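# Set small carton onto raised block within blue tape

## Task

Place the small carton on top of the raised block so that no part of it extends beyond the blue tape outline. Leave the large carton undisturbed; moving it lowers the result. The small carton must stay there without the robot holding it, so release it and move the tool away before finishing.

## Robot and tools

ROBOT. One arm carries a vacuum tool with four suction cups on two air channels. The cup point is the centre of the four cup rims when nothing is touching them. The cups point along the cup point's +z axis. In the cup point's own axes the cups are at x = -35 and +35 mm, with channel a at y = -70 mm and channel b at y = +70 mm. The tool body reaches 148 mm to each side along that y axis. Each cup is 36 mm across. Joint ranges (rad): waist -3.491 to 3.491, shoulder -3.140 to 3.140, elbow -1.187 to 4.328, forearm roll -3.316 to 3.316, wrist pitch -3.140 to 3.140, wrist roll -3.927 to 3.927. The elbow never quite fully straightens. Loose objects may occasionally get a brief outside shove.

FRAMES. Reported poses are in the scene frame: origin on the table surface beneath the arm base, +z up, and +y to the left when facing along +x. The base may sit tilted relative to the table, and the printed position can be off, more so at long reach. Motion commands, however, are offsets expressed in the cup point's own axes.

execute_actions(actions). actions is a list of actions, run in order. Each action is a list of 1 to 15 rows, and each row lasts one control step (1/30 s). If fewer than 15 rows are given, the final row repeats until 15 steps have passed. A row has 8 numbers, each from -1 to 1: dx, dy, dz, rx, ry, rz, suction_a, suction_b. The first six are an offset from the cup point's measured pose at the start of that action (for the first action of a call, the last pose reported in this scene), in cup-point axes. Every row is relative to that same start pose, not added onto the previous row. Scale: 1.0 equals 0.6 m for dx, dy, dz and 180 degrees for rx, ry, rz, which form a single rotation vector. An empty list just returns the current state and images.

SUCTION VALUES. suction_a and suction_b set each channel: +1 is full vacuum (about 75 kPa below ambient), smaller values request that fraction, and 0.01 or less switches the channel off. Settings persist until changed.

CLIPPING. Each step, the commanded pose is limited to 70 mm and 16 degrees from the measured pose, and the controller favours position over orientation when it cannot achieve both. A distant target may need several actions; after an action the arm continues only to the last clipped pose, so send the remainder next. The Hand target line shows where the controller is currently heading. A pose unreachable line means the clearance check (which treats any mount under the base as arm) altered or blocked the command.

move(target, speed, blocking). target is one 8-number row as above: an offset in cup-point axes from the pose in the most recent result that showed one, plus the two suction values, which are applied at the start. speed is the path's top speed in m/s, 0.002 to 0.5 (default 0.25); turning is capped at twice that in rad/s. The straight path lasts 0.5 to 10 s and is cut off at 10 s. Rotation takes the shorter way. The path ignores obstacles, and the real motion can lag, deviate and exceed speed, notably near full arm extension. blocking=false returns after 0.5 s while the arm keeps going; until a result shows the move ended, other moves and action rows are refused, so use wait or stop. The result adds a move: line giving the ending (done, off_target, moving, held, fault) and limits hit (paced: command was clipped; held: a check blocked some steps, after which motion may be much faster than speed), plus distance to target.

wait(seconds): 0 to 10; the arm keeps its last command and returns early if a running move ends. stop(): brakes a running move; faster moves need more room; suction is unaffected. zoom_image(camera, region): camera is cam_high or cam_wrist (both 672x504); region is [x0, y0, x1, y1] in pixels from the top-left, at most 504 by 504. finished_scene(scene): pass the current scene number once the goal holds on its own; it cannot be undone.

RESULTS. Each result gives the cup point position (m) and end_effector_quat_wxyz, camera images, suction_measured_a and suction_measured_b, and part_present_a/b (becomes 1 at 0.54, back to 0 below 0.49). Action calls also list step positions; HELD marks steps partly withheld. Flange force is the controller's estimate of external force including held weight; it is noisy, worst during acceleration or after sudden stops, and may read no reading.

GRIPPING. Switch a channel on and press both of its cups fully onto a smooth flat face; edges, holes or seams under a rim leak. If one cup of an active channel covers nothing, the other channel loses vacuum too. On an airtight surface readings settle up to 0.17 below the command (0.27 with both on); near 0 means no seal. Cups shorten under vacuum, so a held object rides up to about 12 mm nearer the tool. Vacuum alone can pull a resting object up. To release, set the object down on its support, then turn both channels off; cups may still touch until the tool is 15 mm away. If a cup seals to the table, switch that channel off.

AVOID. The arm is stiff: commanding even slightly past firm contact can trigger a fault. A torque fault (load limits N m: waist, shoulder, elbow 144; forearm roll, wrist pitch, wrist roll 36) or a 150 N external force halts the arm for 10 s and skips the rest of the call. Faster contact hits harder. Holding loads heats motors; a MOTOR HOT warning precedes an OVER-TEMPERATURE FAULT brake. Do not knock anything off the table, bump the large carton, drop or slam the small carton, or push hard. The arm holds its last command while you are composing a reply.

Each tool is called after "Request:" by a JSON object that holds its "fn" and its "kwargs".

## Session

Request:
{"fn": "execute_actions", "kwargs": {"actions": []}}

Scene clock: 0.00 s.
end_effector_position=(+0.5016, +0.0032, +0.4182) suction_measured_a=0.00 part_present_a=0 suction_measured_b=0.00 part_present_b=0 end_effector_quat_wxyz=(-0.003, +0.705, +0.709, -0.003)
Joint positions: [ 0.265  0.134  0.193 -0.003 -1.632 -1.831]
Joint velocities: [-0.     0.001 -0.    -0.001  0.     0.001]
Flange force (N, the push that the arm receives, along the end effector's own x y z axes): no reading
Hand target: +0.502, +0.003, +0.418; -0.003, +0.705, +0.709, -0.003

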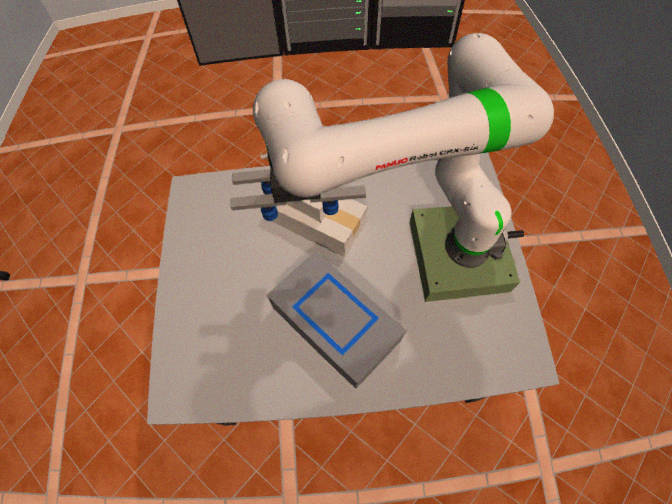

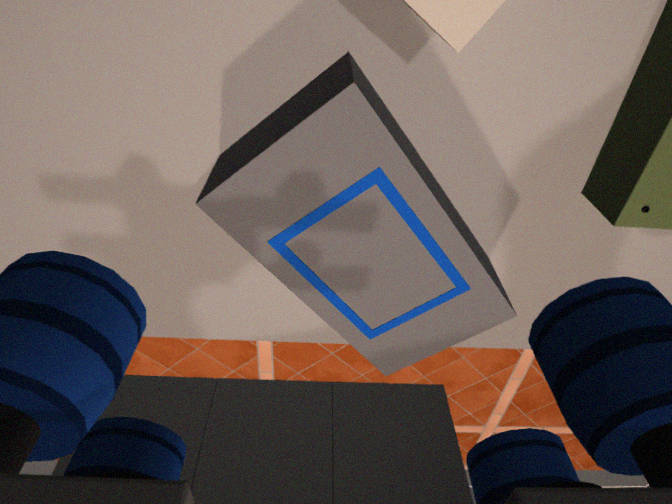

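Request:
{"fn": "move", "kwargs": {"target": [-0.4,0,-0.15,0,0,0,0,0], "speed": 0.5}}

Scene clock: 7.37 s.
end_effector_position=(+0.5034, -0.2368, +0.5087) suction_measured_a=0.00 part_present_a=0 suction_measured_b=0.00 part_present_b=0 end_effector_quat_wxyz=(-0.003, +0.705, +0.710, -0.002)
Joint positions: [-0.209  0.327  0.641 -0.003 -1.888 -1.357]
Joint velocities: [-0.001  0.002  0.003  0.     0.001  0.001]
Flange force (N, the push that the arm receives, along the end effector's own x y z axes): [0.1 4.0 -3.2]
Hand target: +0.503, -0.237, +0.509; -0.003, +0.705, +0.709, -0.002
Off the commanded pose: 0.001 m, 0 deg.
move: done; limits=paced

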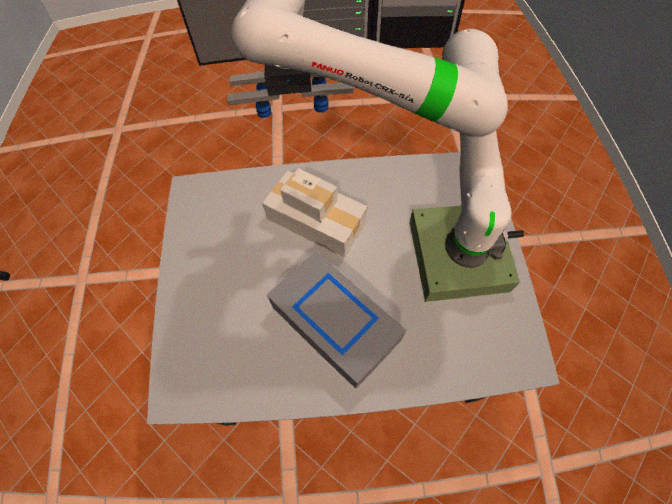

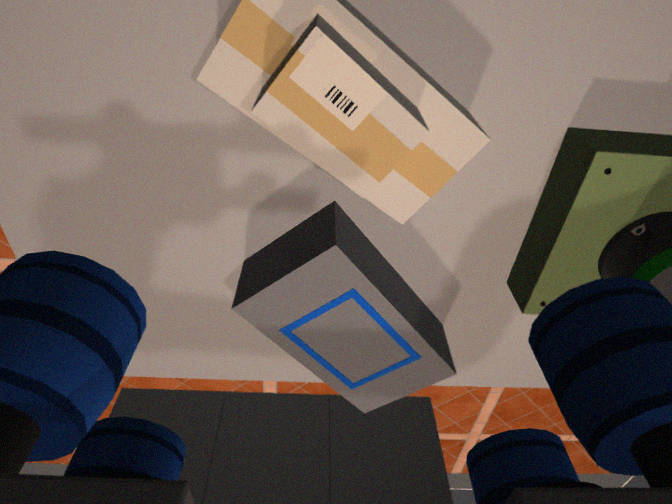

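Request:
{"fn": "zoom_image", "kwargs": {"camera": "cam_wrist", "region": [180,0,500,240]}}

Request:
{"fn": "zoom_image", "kwargs": {"camera": "cam_high", "region": [240,150,420,285]}}

Region (180, 0, 500, 240) of cam_wrist's 672x504 image, scaled by 1.575, with more detail than that image has; it fills the top 378 rows of this view, and the rest is white.

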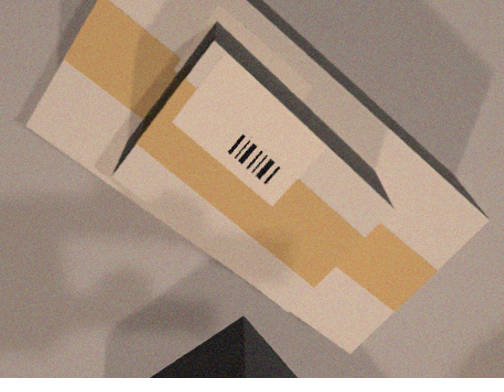

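Region (240, 150, 420, 285) of cam_high's 672x504 image, scaled by 2.800, with more detail than that image has; it fills the top 378 rows of this view, and the rest is white.

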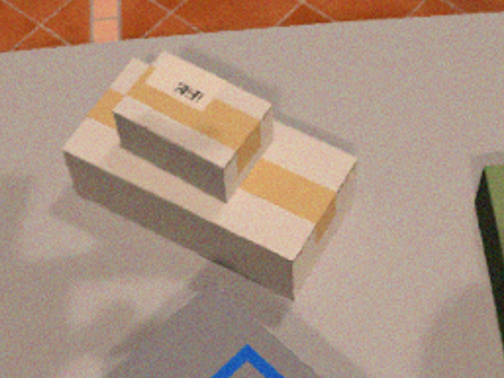

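Request:
{"fn": "move", "kwargs": {"target": [0.07,0.1,0.2,0,0,-0.278,0,0], "speed": 0.5}}

Scene clock: 25.97 s.
end_effector_position=(+0.5623, -0.1949, +0.3883) suction_measured_a=0.00 part_present_a=0 suction_measured_b=0.00 part_present_b=0 end_effector_quat_wxyz=(-0.003, +0.339, +0.941, -0.001)
Joint positions: [-0.118  0.378  0.424 -0.003 -1.621 -0.575]
Joint velocities: [ 0.    -0.001 -0.    -0.001 -0.     0.001]
Flange force (N, the push that the arm receives, along the end effector's own x y z axes): [-8.5 5.9 -4.6]
Hand target: +0.562, -0.195, +0.388; -0.003, +0.339, +0.941, -0.001
Off the commanded pose: 0.000 m, 0 deg.
move: done

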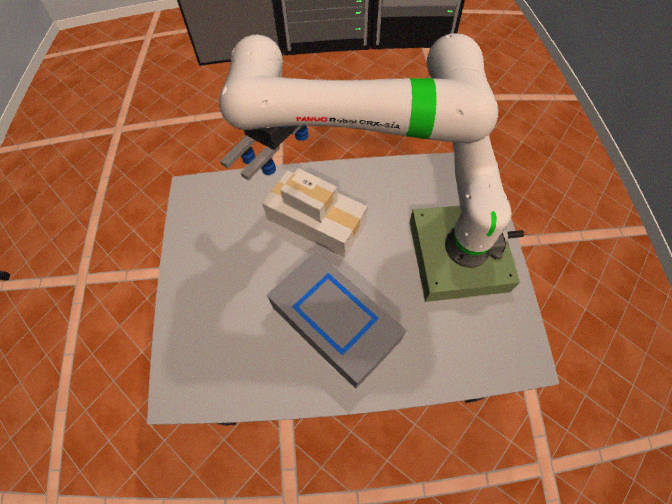

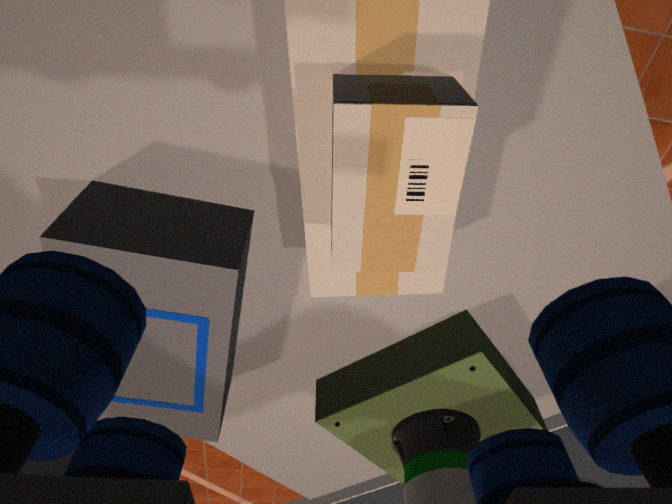

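Request:
{"fn": "move", "kwargs": {"target": [0.055,0.038,0.22,0,0,0,0,0], "speed": 0.4}}

Scene clock: 30.50 s.
end_effector_position=(+0.5504, -0.1566, +0.2563) suction_measured_a=0.00 part_present_a=0 suction_measured_b=0.00 part_present_b=0 end_effector_quat_wxyz=(-0.003, +0.339, +0.941, -0.001)
Joint positions: [-0.051  0.358  0.087 -0.003 -1.304 -0.641]
Joint velocities: [ 0.     0.    -0.     0.001  0.001 -0.001]
Flange force (N, the push that the arm receives, along the end effector's own x y z axes): [-9.1 6.4 -2.6]
Hand target: +0.550, -0.157, +0.256; -0.004, +0.339, +0.941, -0.001
Off the commanded pose: 0.000 m, 0 deg.
move: done

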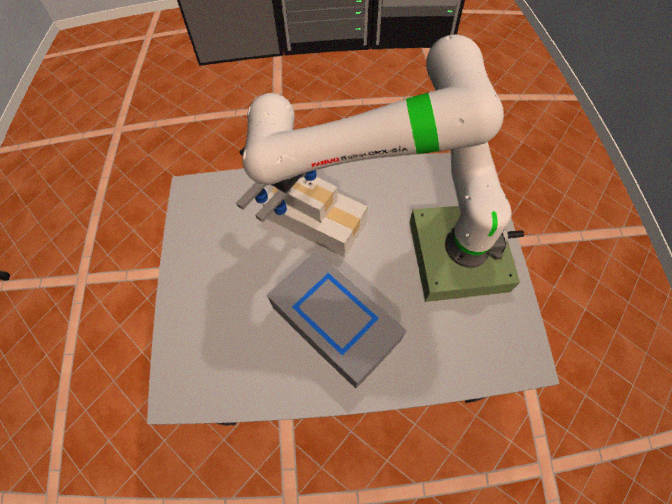

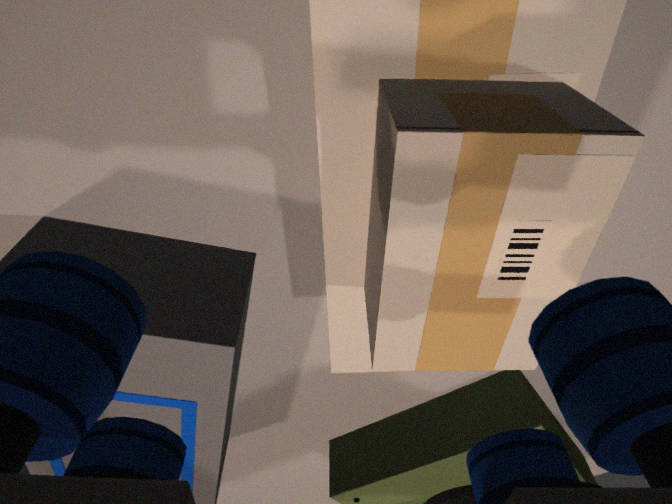

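Request:
{"fn": "move", "kwargs": {"target": [0.035,0.005,0.075,0,0,0,0,0]}}

Scene clock: 35.77 s.
end_effector_position=(+0.5358, -0.1410, +0.2115) suction_measured_a=0.00 part_present_a=0 suction_measured_b=0.00 part_present_b=0 end_effector_quat_wxyz=(-0.003, +0.339, +0.941, -0.001)
Joint positions: [-0.024  0.35  -0.033 -0.003 -1.19  -0.669]
Joint velocities: [ 0.    -0.001 -0.001  0.    -0.001 -0.   ]
Flange force (N, the push that the arm receives, along the end effector's own x y z axes): [-5.6 5.3 -0.2]
Hand target: +0.536, -0.141, +0.211; -0.003, +0.339, +0.941, -0.001
Off the commanded pose: 0.000 m, 0 deg.
move: done

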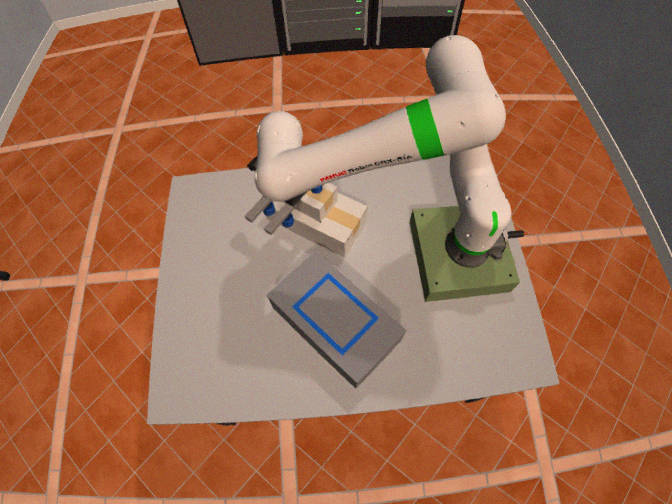

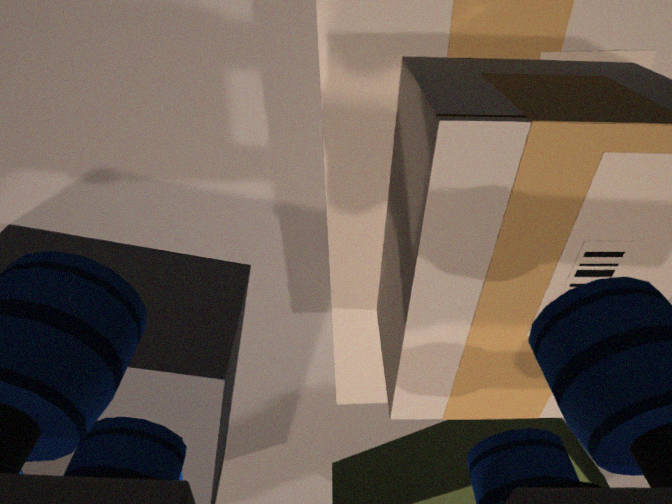

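Request:
{"fn": "move", "kwargs": {"target": [0.006,0,0.062,0,0,0,1,0], "speed": 0.06}}

Scene clock: 38.63 s.
end_effector_position=(+0.5328, -0.1388, +0.1743) suction_measured_a=0.50 part_present_a=0 suction_measured_b=0.00 part_present_b=0 end_effector_quat_wxyz=(-0.003, +0.340, +0.941, -0.001)
Joint positions: [-0.02   0.38  -0.087 -0.003 -1.107 -0.673]
Joint velocities: [ 0.    -0.     0.    -0.001 -0.001  0.   ]
Flange force (N, the push that the arm receives, along the end effector's own x y z axes): [-6.3 5.8 1.2]
Hand target: +0.533, -0.139, +0.174; -0.003, +0.340, +0.941, -0.001
Off the commanded pose: 0.000 m, 0 deg.
move: done

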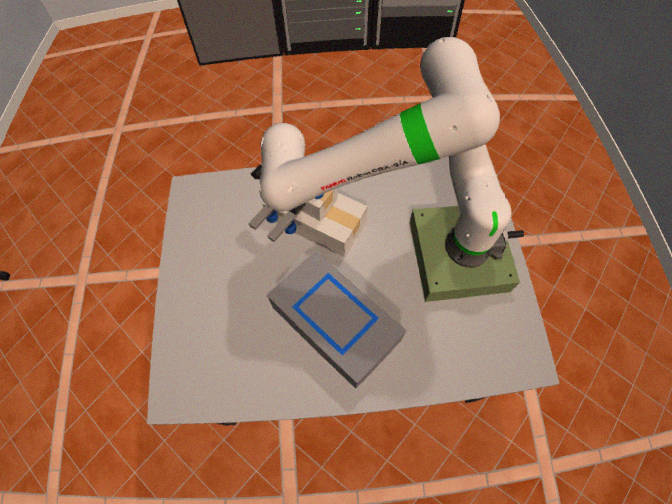

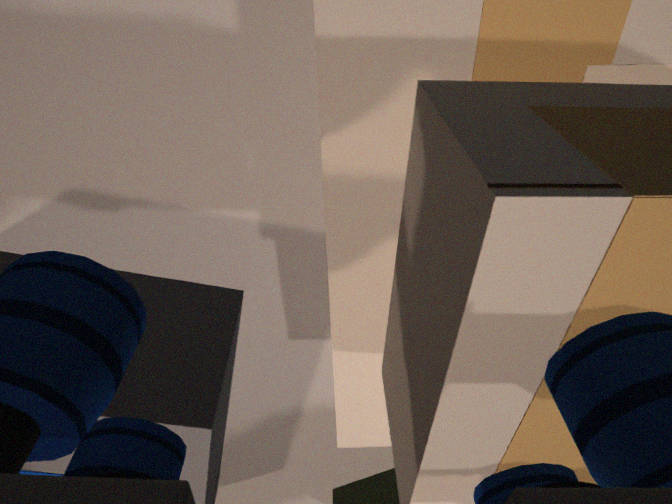

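Request:
{"fn": "move", "kwargs": {"target": [0,0,-0.03,0,0,0,1,0], "speed": 0.05}}

Scene clock: 40.83 s.
end_effector_position=(+0.5329, -0.1387, +0.1923) suction_measured_a=1.00 part_present_a=1 suction_measured_b=0.00 part_present_b=0 end_effector_quat_wxyz=(-0.003, +0.339, +0.941, -0.001)
Joint positions: [-0.019  0.361 -0.067 -0.003 -1.146 -0.673]
Joint velocities: [-0.    -0.001  0.001 -0.003  0.     0.001]
Flange force (N, the push that the arm receives, along the end effector's own x y z axes): [-6.6 6.3 2.2]
Hand target: +0.533, -0.139, +0.192; -0.003, +0.340, +0.941, -0.001
Off the commanded pose: 0.000 m, 0 deg.
move: done

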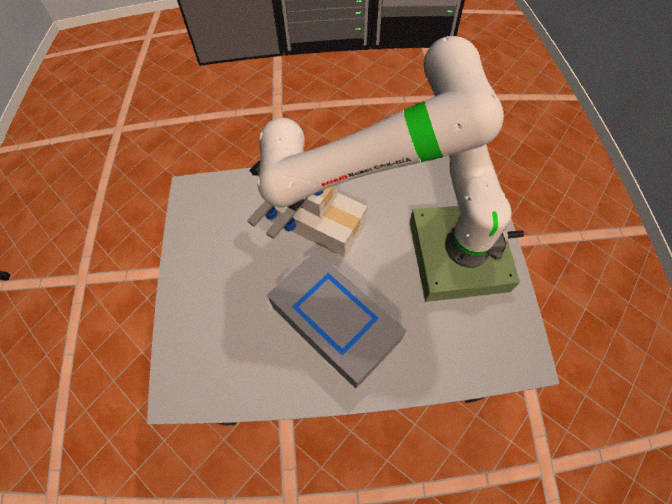

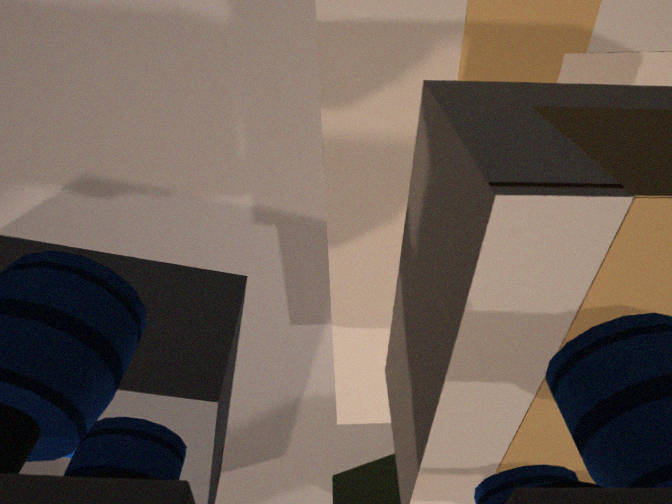

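Request:
{"fn": "move", "kwargs": {"target": [0,0,-0.13,0,0,0,1,0]}}

Request:
{"fn": "move", "kwargs": {"target": [0.328,0.42,-0.05,0,0,0.061,1,0], "speed": 0.35}}

Scene clock: 46.07 s.
end_effector_position=(+0.5335, -0.1385, +0.2703) suction_measured_a=1.00 part_present_a=1 suction_measured_b=0.00 part_present_b=0 end_effector_quat_wxyz=(-0.003, +0.339, +0.941, -0.001)
Joint positions: [-0.02   0.298  0.041 -0.003 -1.318 -0.674]
Joint velocities: [-0.    -0.001  0.    -0.003 -0.001  0.001]
Flange force (N, the push that the arm receives, along the end effector's own x y z axes): [-5.7 6.2 0.5]
Hand target: +0.534, -0.138, +0.270; -0.003, +0.339, +0.941, -0.001
Off the commanded pose: 0.000 m, 0 deg.
move: done

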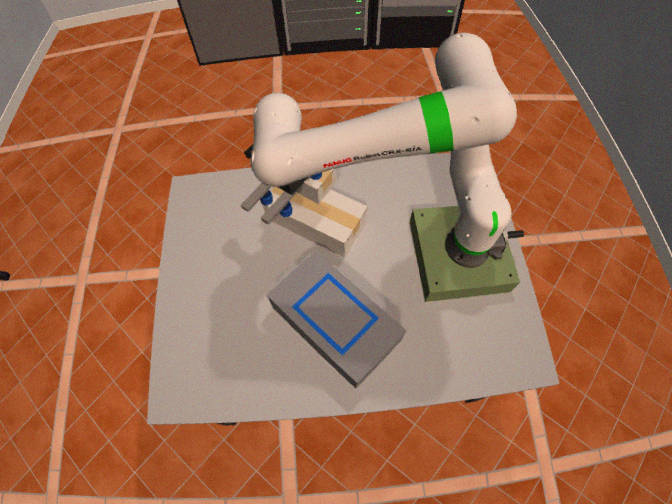

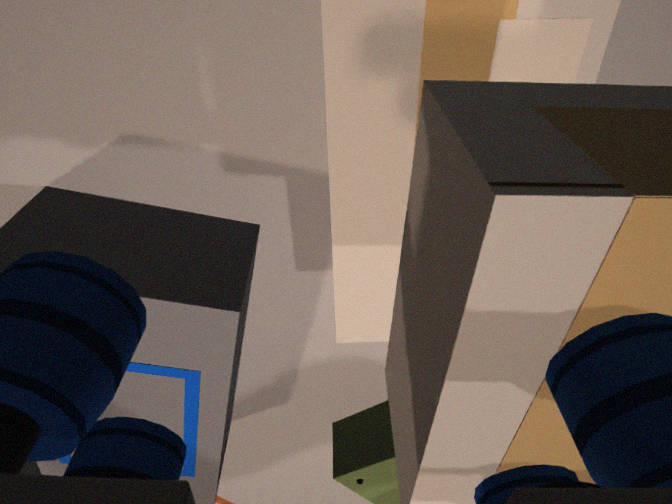

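Scene clock: 47.47 s.
end_effector_position=(+0.5435, +0.1810, +0.2993) suction_measured_a=1.00 part_present_a=1 suction_measured_b=0.00 part_present_b=0 end_effector_quat_wxyz=(-0.003, +0.428, +0.904, -0.003)
Joint positions: [ 0.548  0.334  0.16  -0.003 -1.4   -1.433]
Joint velocities: [0.001 0.    0.001 0.    0.001 0.001]
Flange force (N, the push that the arm receives, along the end effector's own x y z axes): [-1.8 6.9 0.2]
Hand target: +0.544, +0.181, +0.299; -0.003, +0.428, +0.904, -0.003
Off the commanded pose: 0.001 m, 0 deg.
move: done

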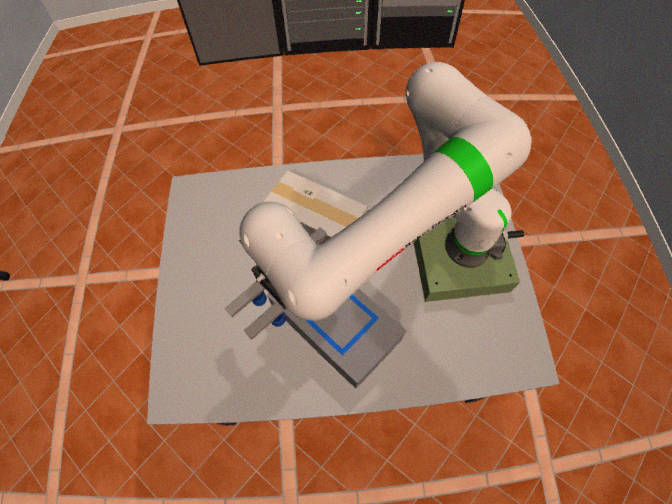

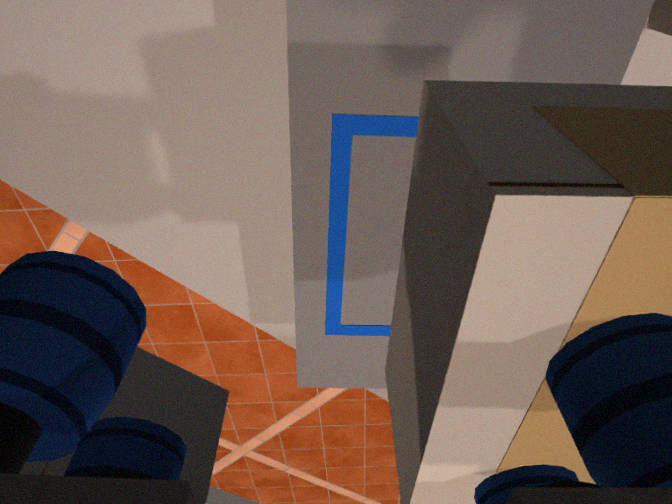

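Request:
{"fn": "move", "kwargs": {"target": [0.12,0,0.125,0,0,0,1,0]}}

Scene clock: 51.07 s.
end_effector_position=(+0.4975, +0.2363, +0.2244) suction_measured_a=1.00 part_present_a=1 suction_measured_b=0.00 part_present_b=0 end_effector_quat_wxyz=(-0.003, +0.428, +0.904, -0.003)
Joint positions: [ 0.679  0.329 -0.027 -0.003 -1.218 -1.564]
Joint velocities: [ 0.001  0.002 -0.001  0.    -0.001 -0.001]
Flange force (N, the push that the arm receives, along the end effector's own x y z axes): [0.6 6.4 0.9]
Hand target: +0.497, +0.236, +0.224; -0.003, +0.428, +0.904, -0.003
Off the commanded pose: 0.000 m, 0 deg.
move: done

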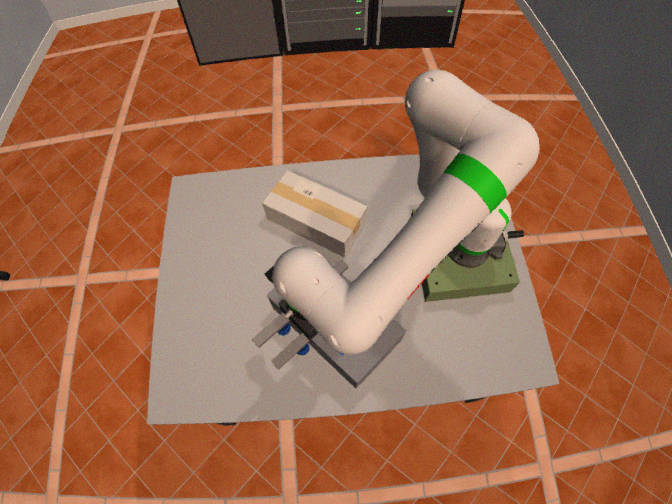

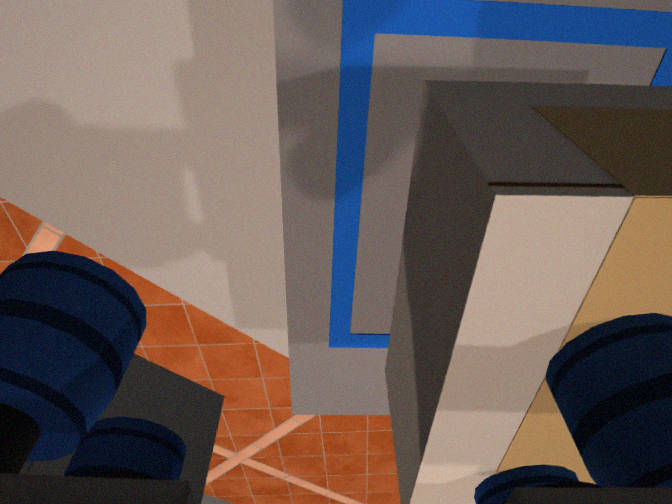

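Request:
{"fn": "move", "kwargs": {"target": [0.002,0,0.05,0,0,0,1,0], "speed": 0.06}}

Scene clock: 55.30 s.
end_effector_position=(+0.4965, +0.2371, +0.1945) suction_measured_a=1.00 part_present_a=1 suction_measured_b=0.00 part_present_b=0 end_effector_quat_wxyz=(-0.003, +0.428, +0.904, -0.003)
Joint positions: [ 0.682  0.356 -0.066 -0.003 -1.152 -1.567]
Joint velocities: [ 0.     0.001 -0.    -0.     0.001 -0.001]
Flange force (N, the push that the arm receives, along the end effector's own x y z axes): [-0.8 8.4 1.6]
Hand target: +0.497, +0.237, +0.194; -0.003, +0.428, +0.904, -0.003
Off the commanded pose: 0.000 m, 0 deg.
move: done

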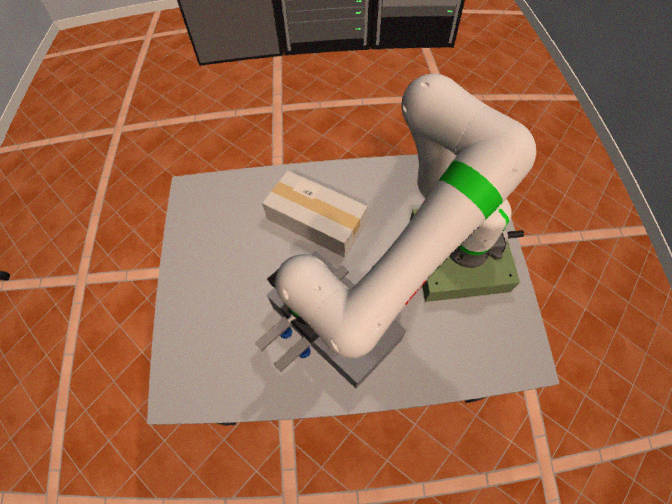

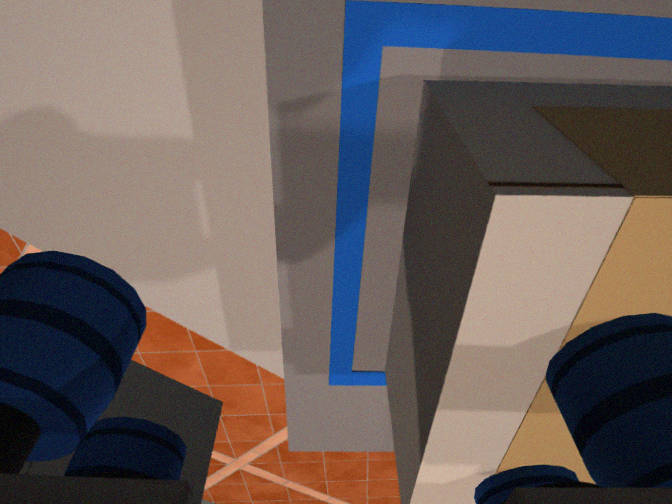

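Request:
{"fn": "move", "kwargs": {"target": [0,0,0.02,0,0,0,1,0], "speed": 0.03}}

Scene clock: 57.57 s.
end_effector_position=(+0.4965, +0.2370, +0.1825) suction_measured_a=1.00 part_present_a=1 suction_measured_b=0.00 part_present_b=0 end_effector_quat_wxyz=(-0.003, +0.428, +0.904, -0.003)
Joint positions: [ 0.682  0.369 -0.08  -0.003 -1.126 -1.567]
Joint velocities: [ 0.     0.    -0.    -0.002  0.     0.001]
Flange force (N, the push that the arm receives, along the end effector's own x y z axes): [1.0 8.8 2.7]
Hand target: +0.496, +0.237, +0.182; -0.003, +0.428, +0.904, -0.003
Off the commanded pose: 0.000 m, 0 deg.
move: done

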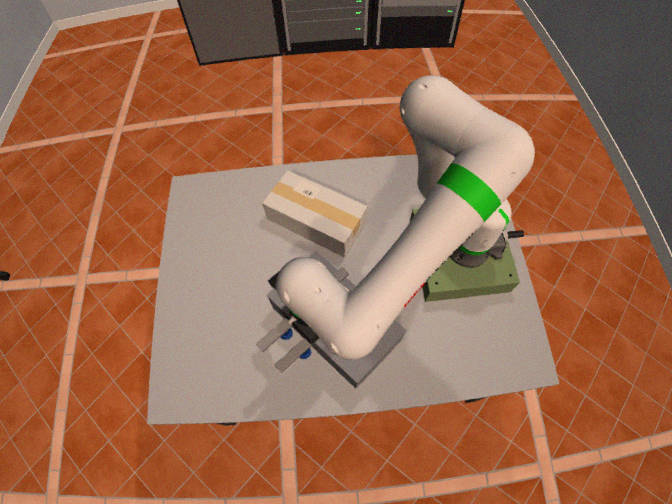

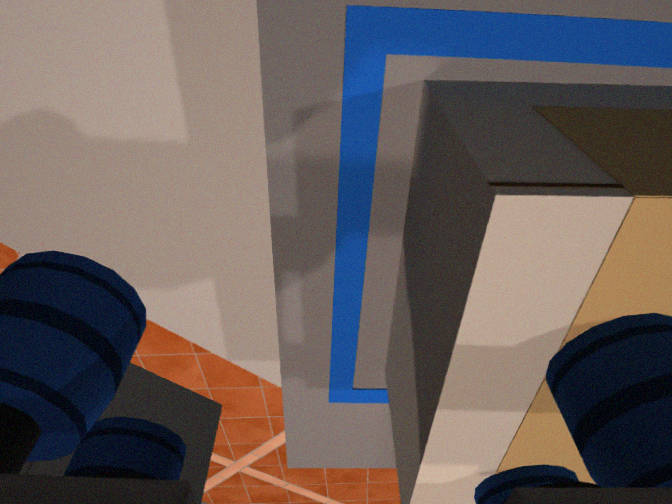

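No contact yet.

Request:
{"fn": "move", "kwargs": {"target": [0,0,0.013,0,0,0,1,0], "speed": 0.02}}

Scene clock: 69.00 s.
end_effector_position=(+0.4964, +0.2367, +0.1812) suction_measured_a=1.00 part_present_a=1 suction_measured_b=0.00 part_present_b=0 end_effector_quat_wxyz=(-0.003, +0.428, +0.904, -0.003)
Joint positions: [ 0.682  0.369 -0.082 -0.001 -1.122 -1.567]
Joint velocities: [-0.    -0.001 -0.     0.001 -0.001  0.   ]
Flange force (N, the push that the arm receives, along the end effector's own x y z axes): [8.7 8.6 -32.9]
Hand target: +0.496, +0.237, +0.181; -0.003, +0.428, +0.904, -0.003
Off the commanded pose: 0.006 m, 0 deg.
FORCE FAULT: contact force on the arm reached its limit, and the arm stopped for 10 seconds. The contact can be on any part of the arm, not only on its tool. That time counts as 20 of the actions that you can send in this scene. The arm's remaining commands of this call were not run. The arm holds still and accepts commands again. Move the arm away from the contact; if what it grips holds it there, let go first. Pushing or pulling that hard again can fault the arm again.
move: fault

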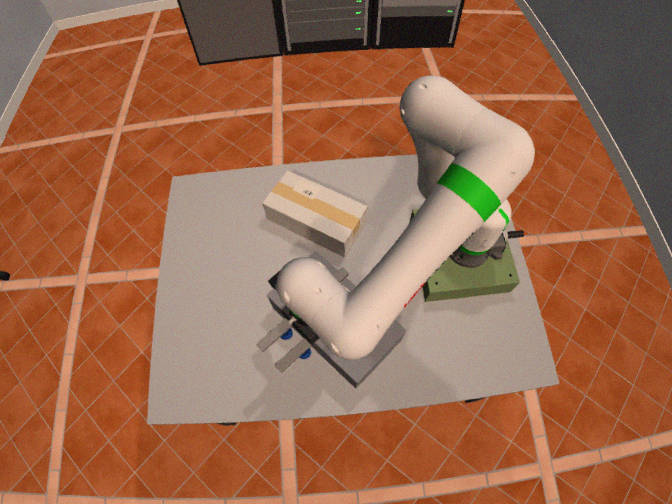

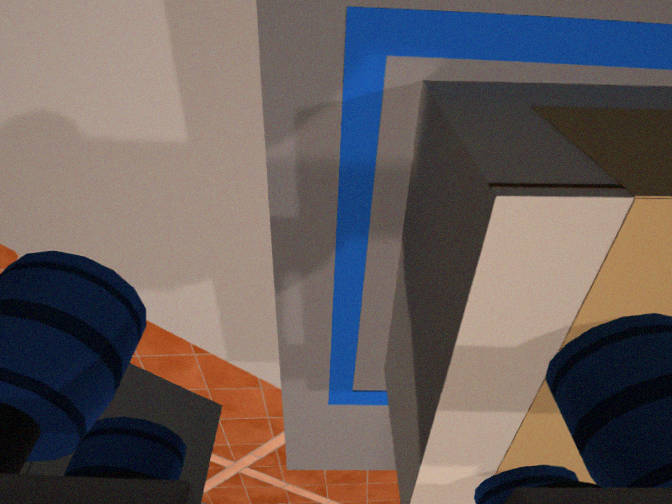

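Request:
{"fn": "execute_actions", "kwargs": {"actions": [[[0,0,0,0,0,0,0,0]]]}}

Request:
{"fn": "move", "kwargs": {"target": [-0.05,0,-0.3,0,0,0,0,0], "speed": 0.4}}

Scene clock: 71.50 s.
end_effector_position=(+0.4964, +0.2367, +0.1813) suction_measured_a=0.00 part_present_a=0 suction_measured_b=0.00 part_present_b=0 end_effector_quat_wxyz=(-0.002, +0.428, +0.904, -0.003)
Joint positions: [ 0.682  0.369 -0.082 -0.001 -1.122 -1.567]
Joint velocities: [-0. -0. -0. -0.  0. -0.]
Flange force (N, the push that the arm receives, along the end effector's own x y z axes): [11.7 5.9 -51.3]
Hand target: +0.496, +0.237, +0.181; -0.003, +0.428, +0.904, -0.003
Off the commanded pose: 0.000 m, 0 deg.
Step readings (end_effector_position):
0: (+0.4964, +0.2367, +0.1812)
1: (+0.4964, +0.2367, +0.1812)
2: (+0.4964, +0.2367, +0.1813)
4: (+0.4964, +0.2367, +0.1813)
8: (+0.4964, +0.2367, +0.1813)
15: end_effector_position above

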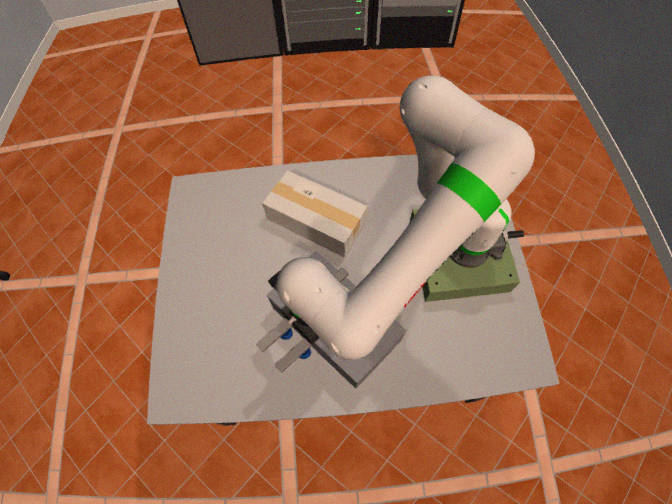

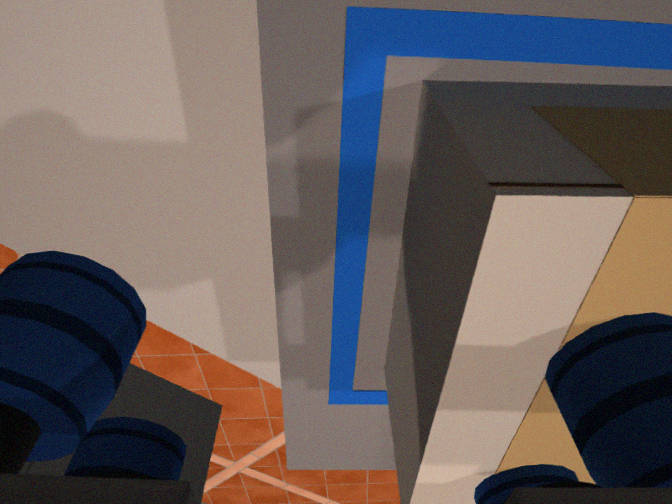

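Scene clock: 72.47 s.
end_effector_position=(+0.5164, +0.2146, +0.3613) suction_measured_a=0.00 part_present_a=0 suction_measured_b=0.00 part_present_b=0 end_effector_quat_wxyz=(-0.003, +0.427, +0.904, -0.003)
Joint positions: [ 0.627  0.281  0.237 -0.002 -1.529 -1.511]
Joint velocities: [-0.     0.001  0.001 -0.002 -0.002  0.001]
Flange force (N, the push that the arm receives, along the end effector's own x y z axes): [0.9 5.9 -2.6]
Hand target: +0.516, +0.215, +0.361; -0.003, +0.427, +0.904, -0.003
Off the commanded pose: 0.001 m, 0 deg.
move: done

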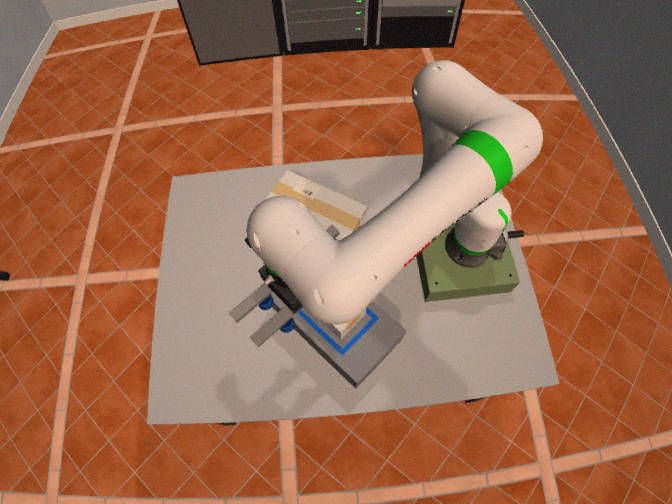

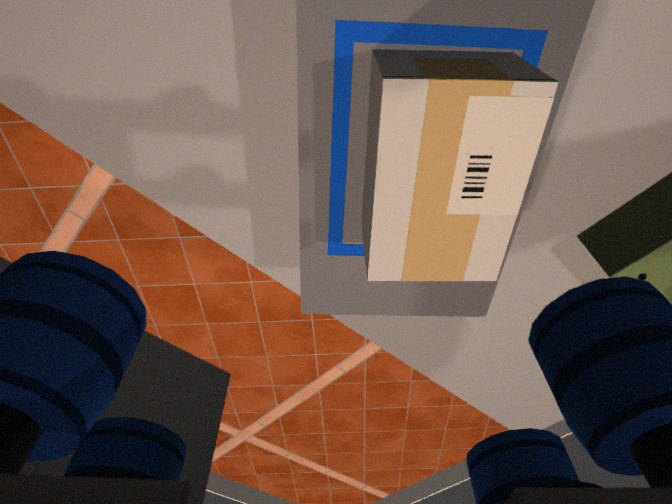

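Request:
{"fn": "finished_scene", "kwargs": {"scene": 1}}

The scene is finished: the task was done.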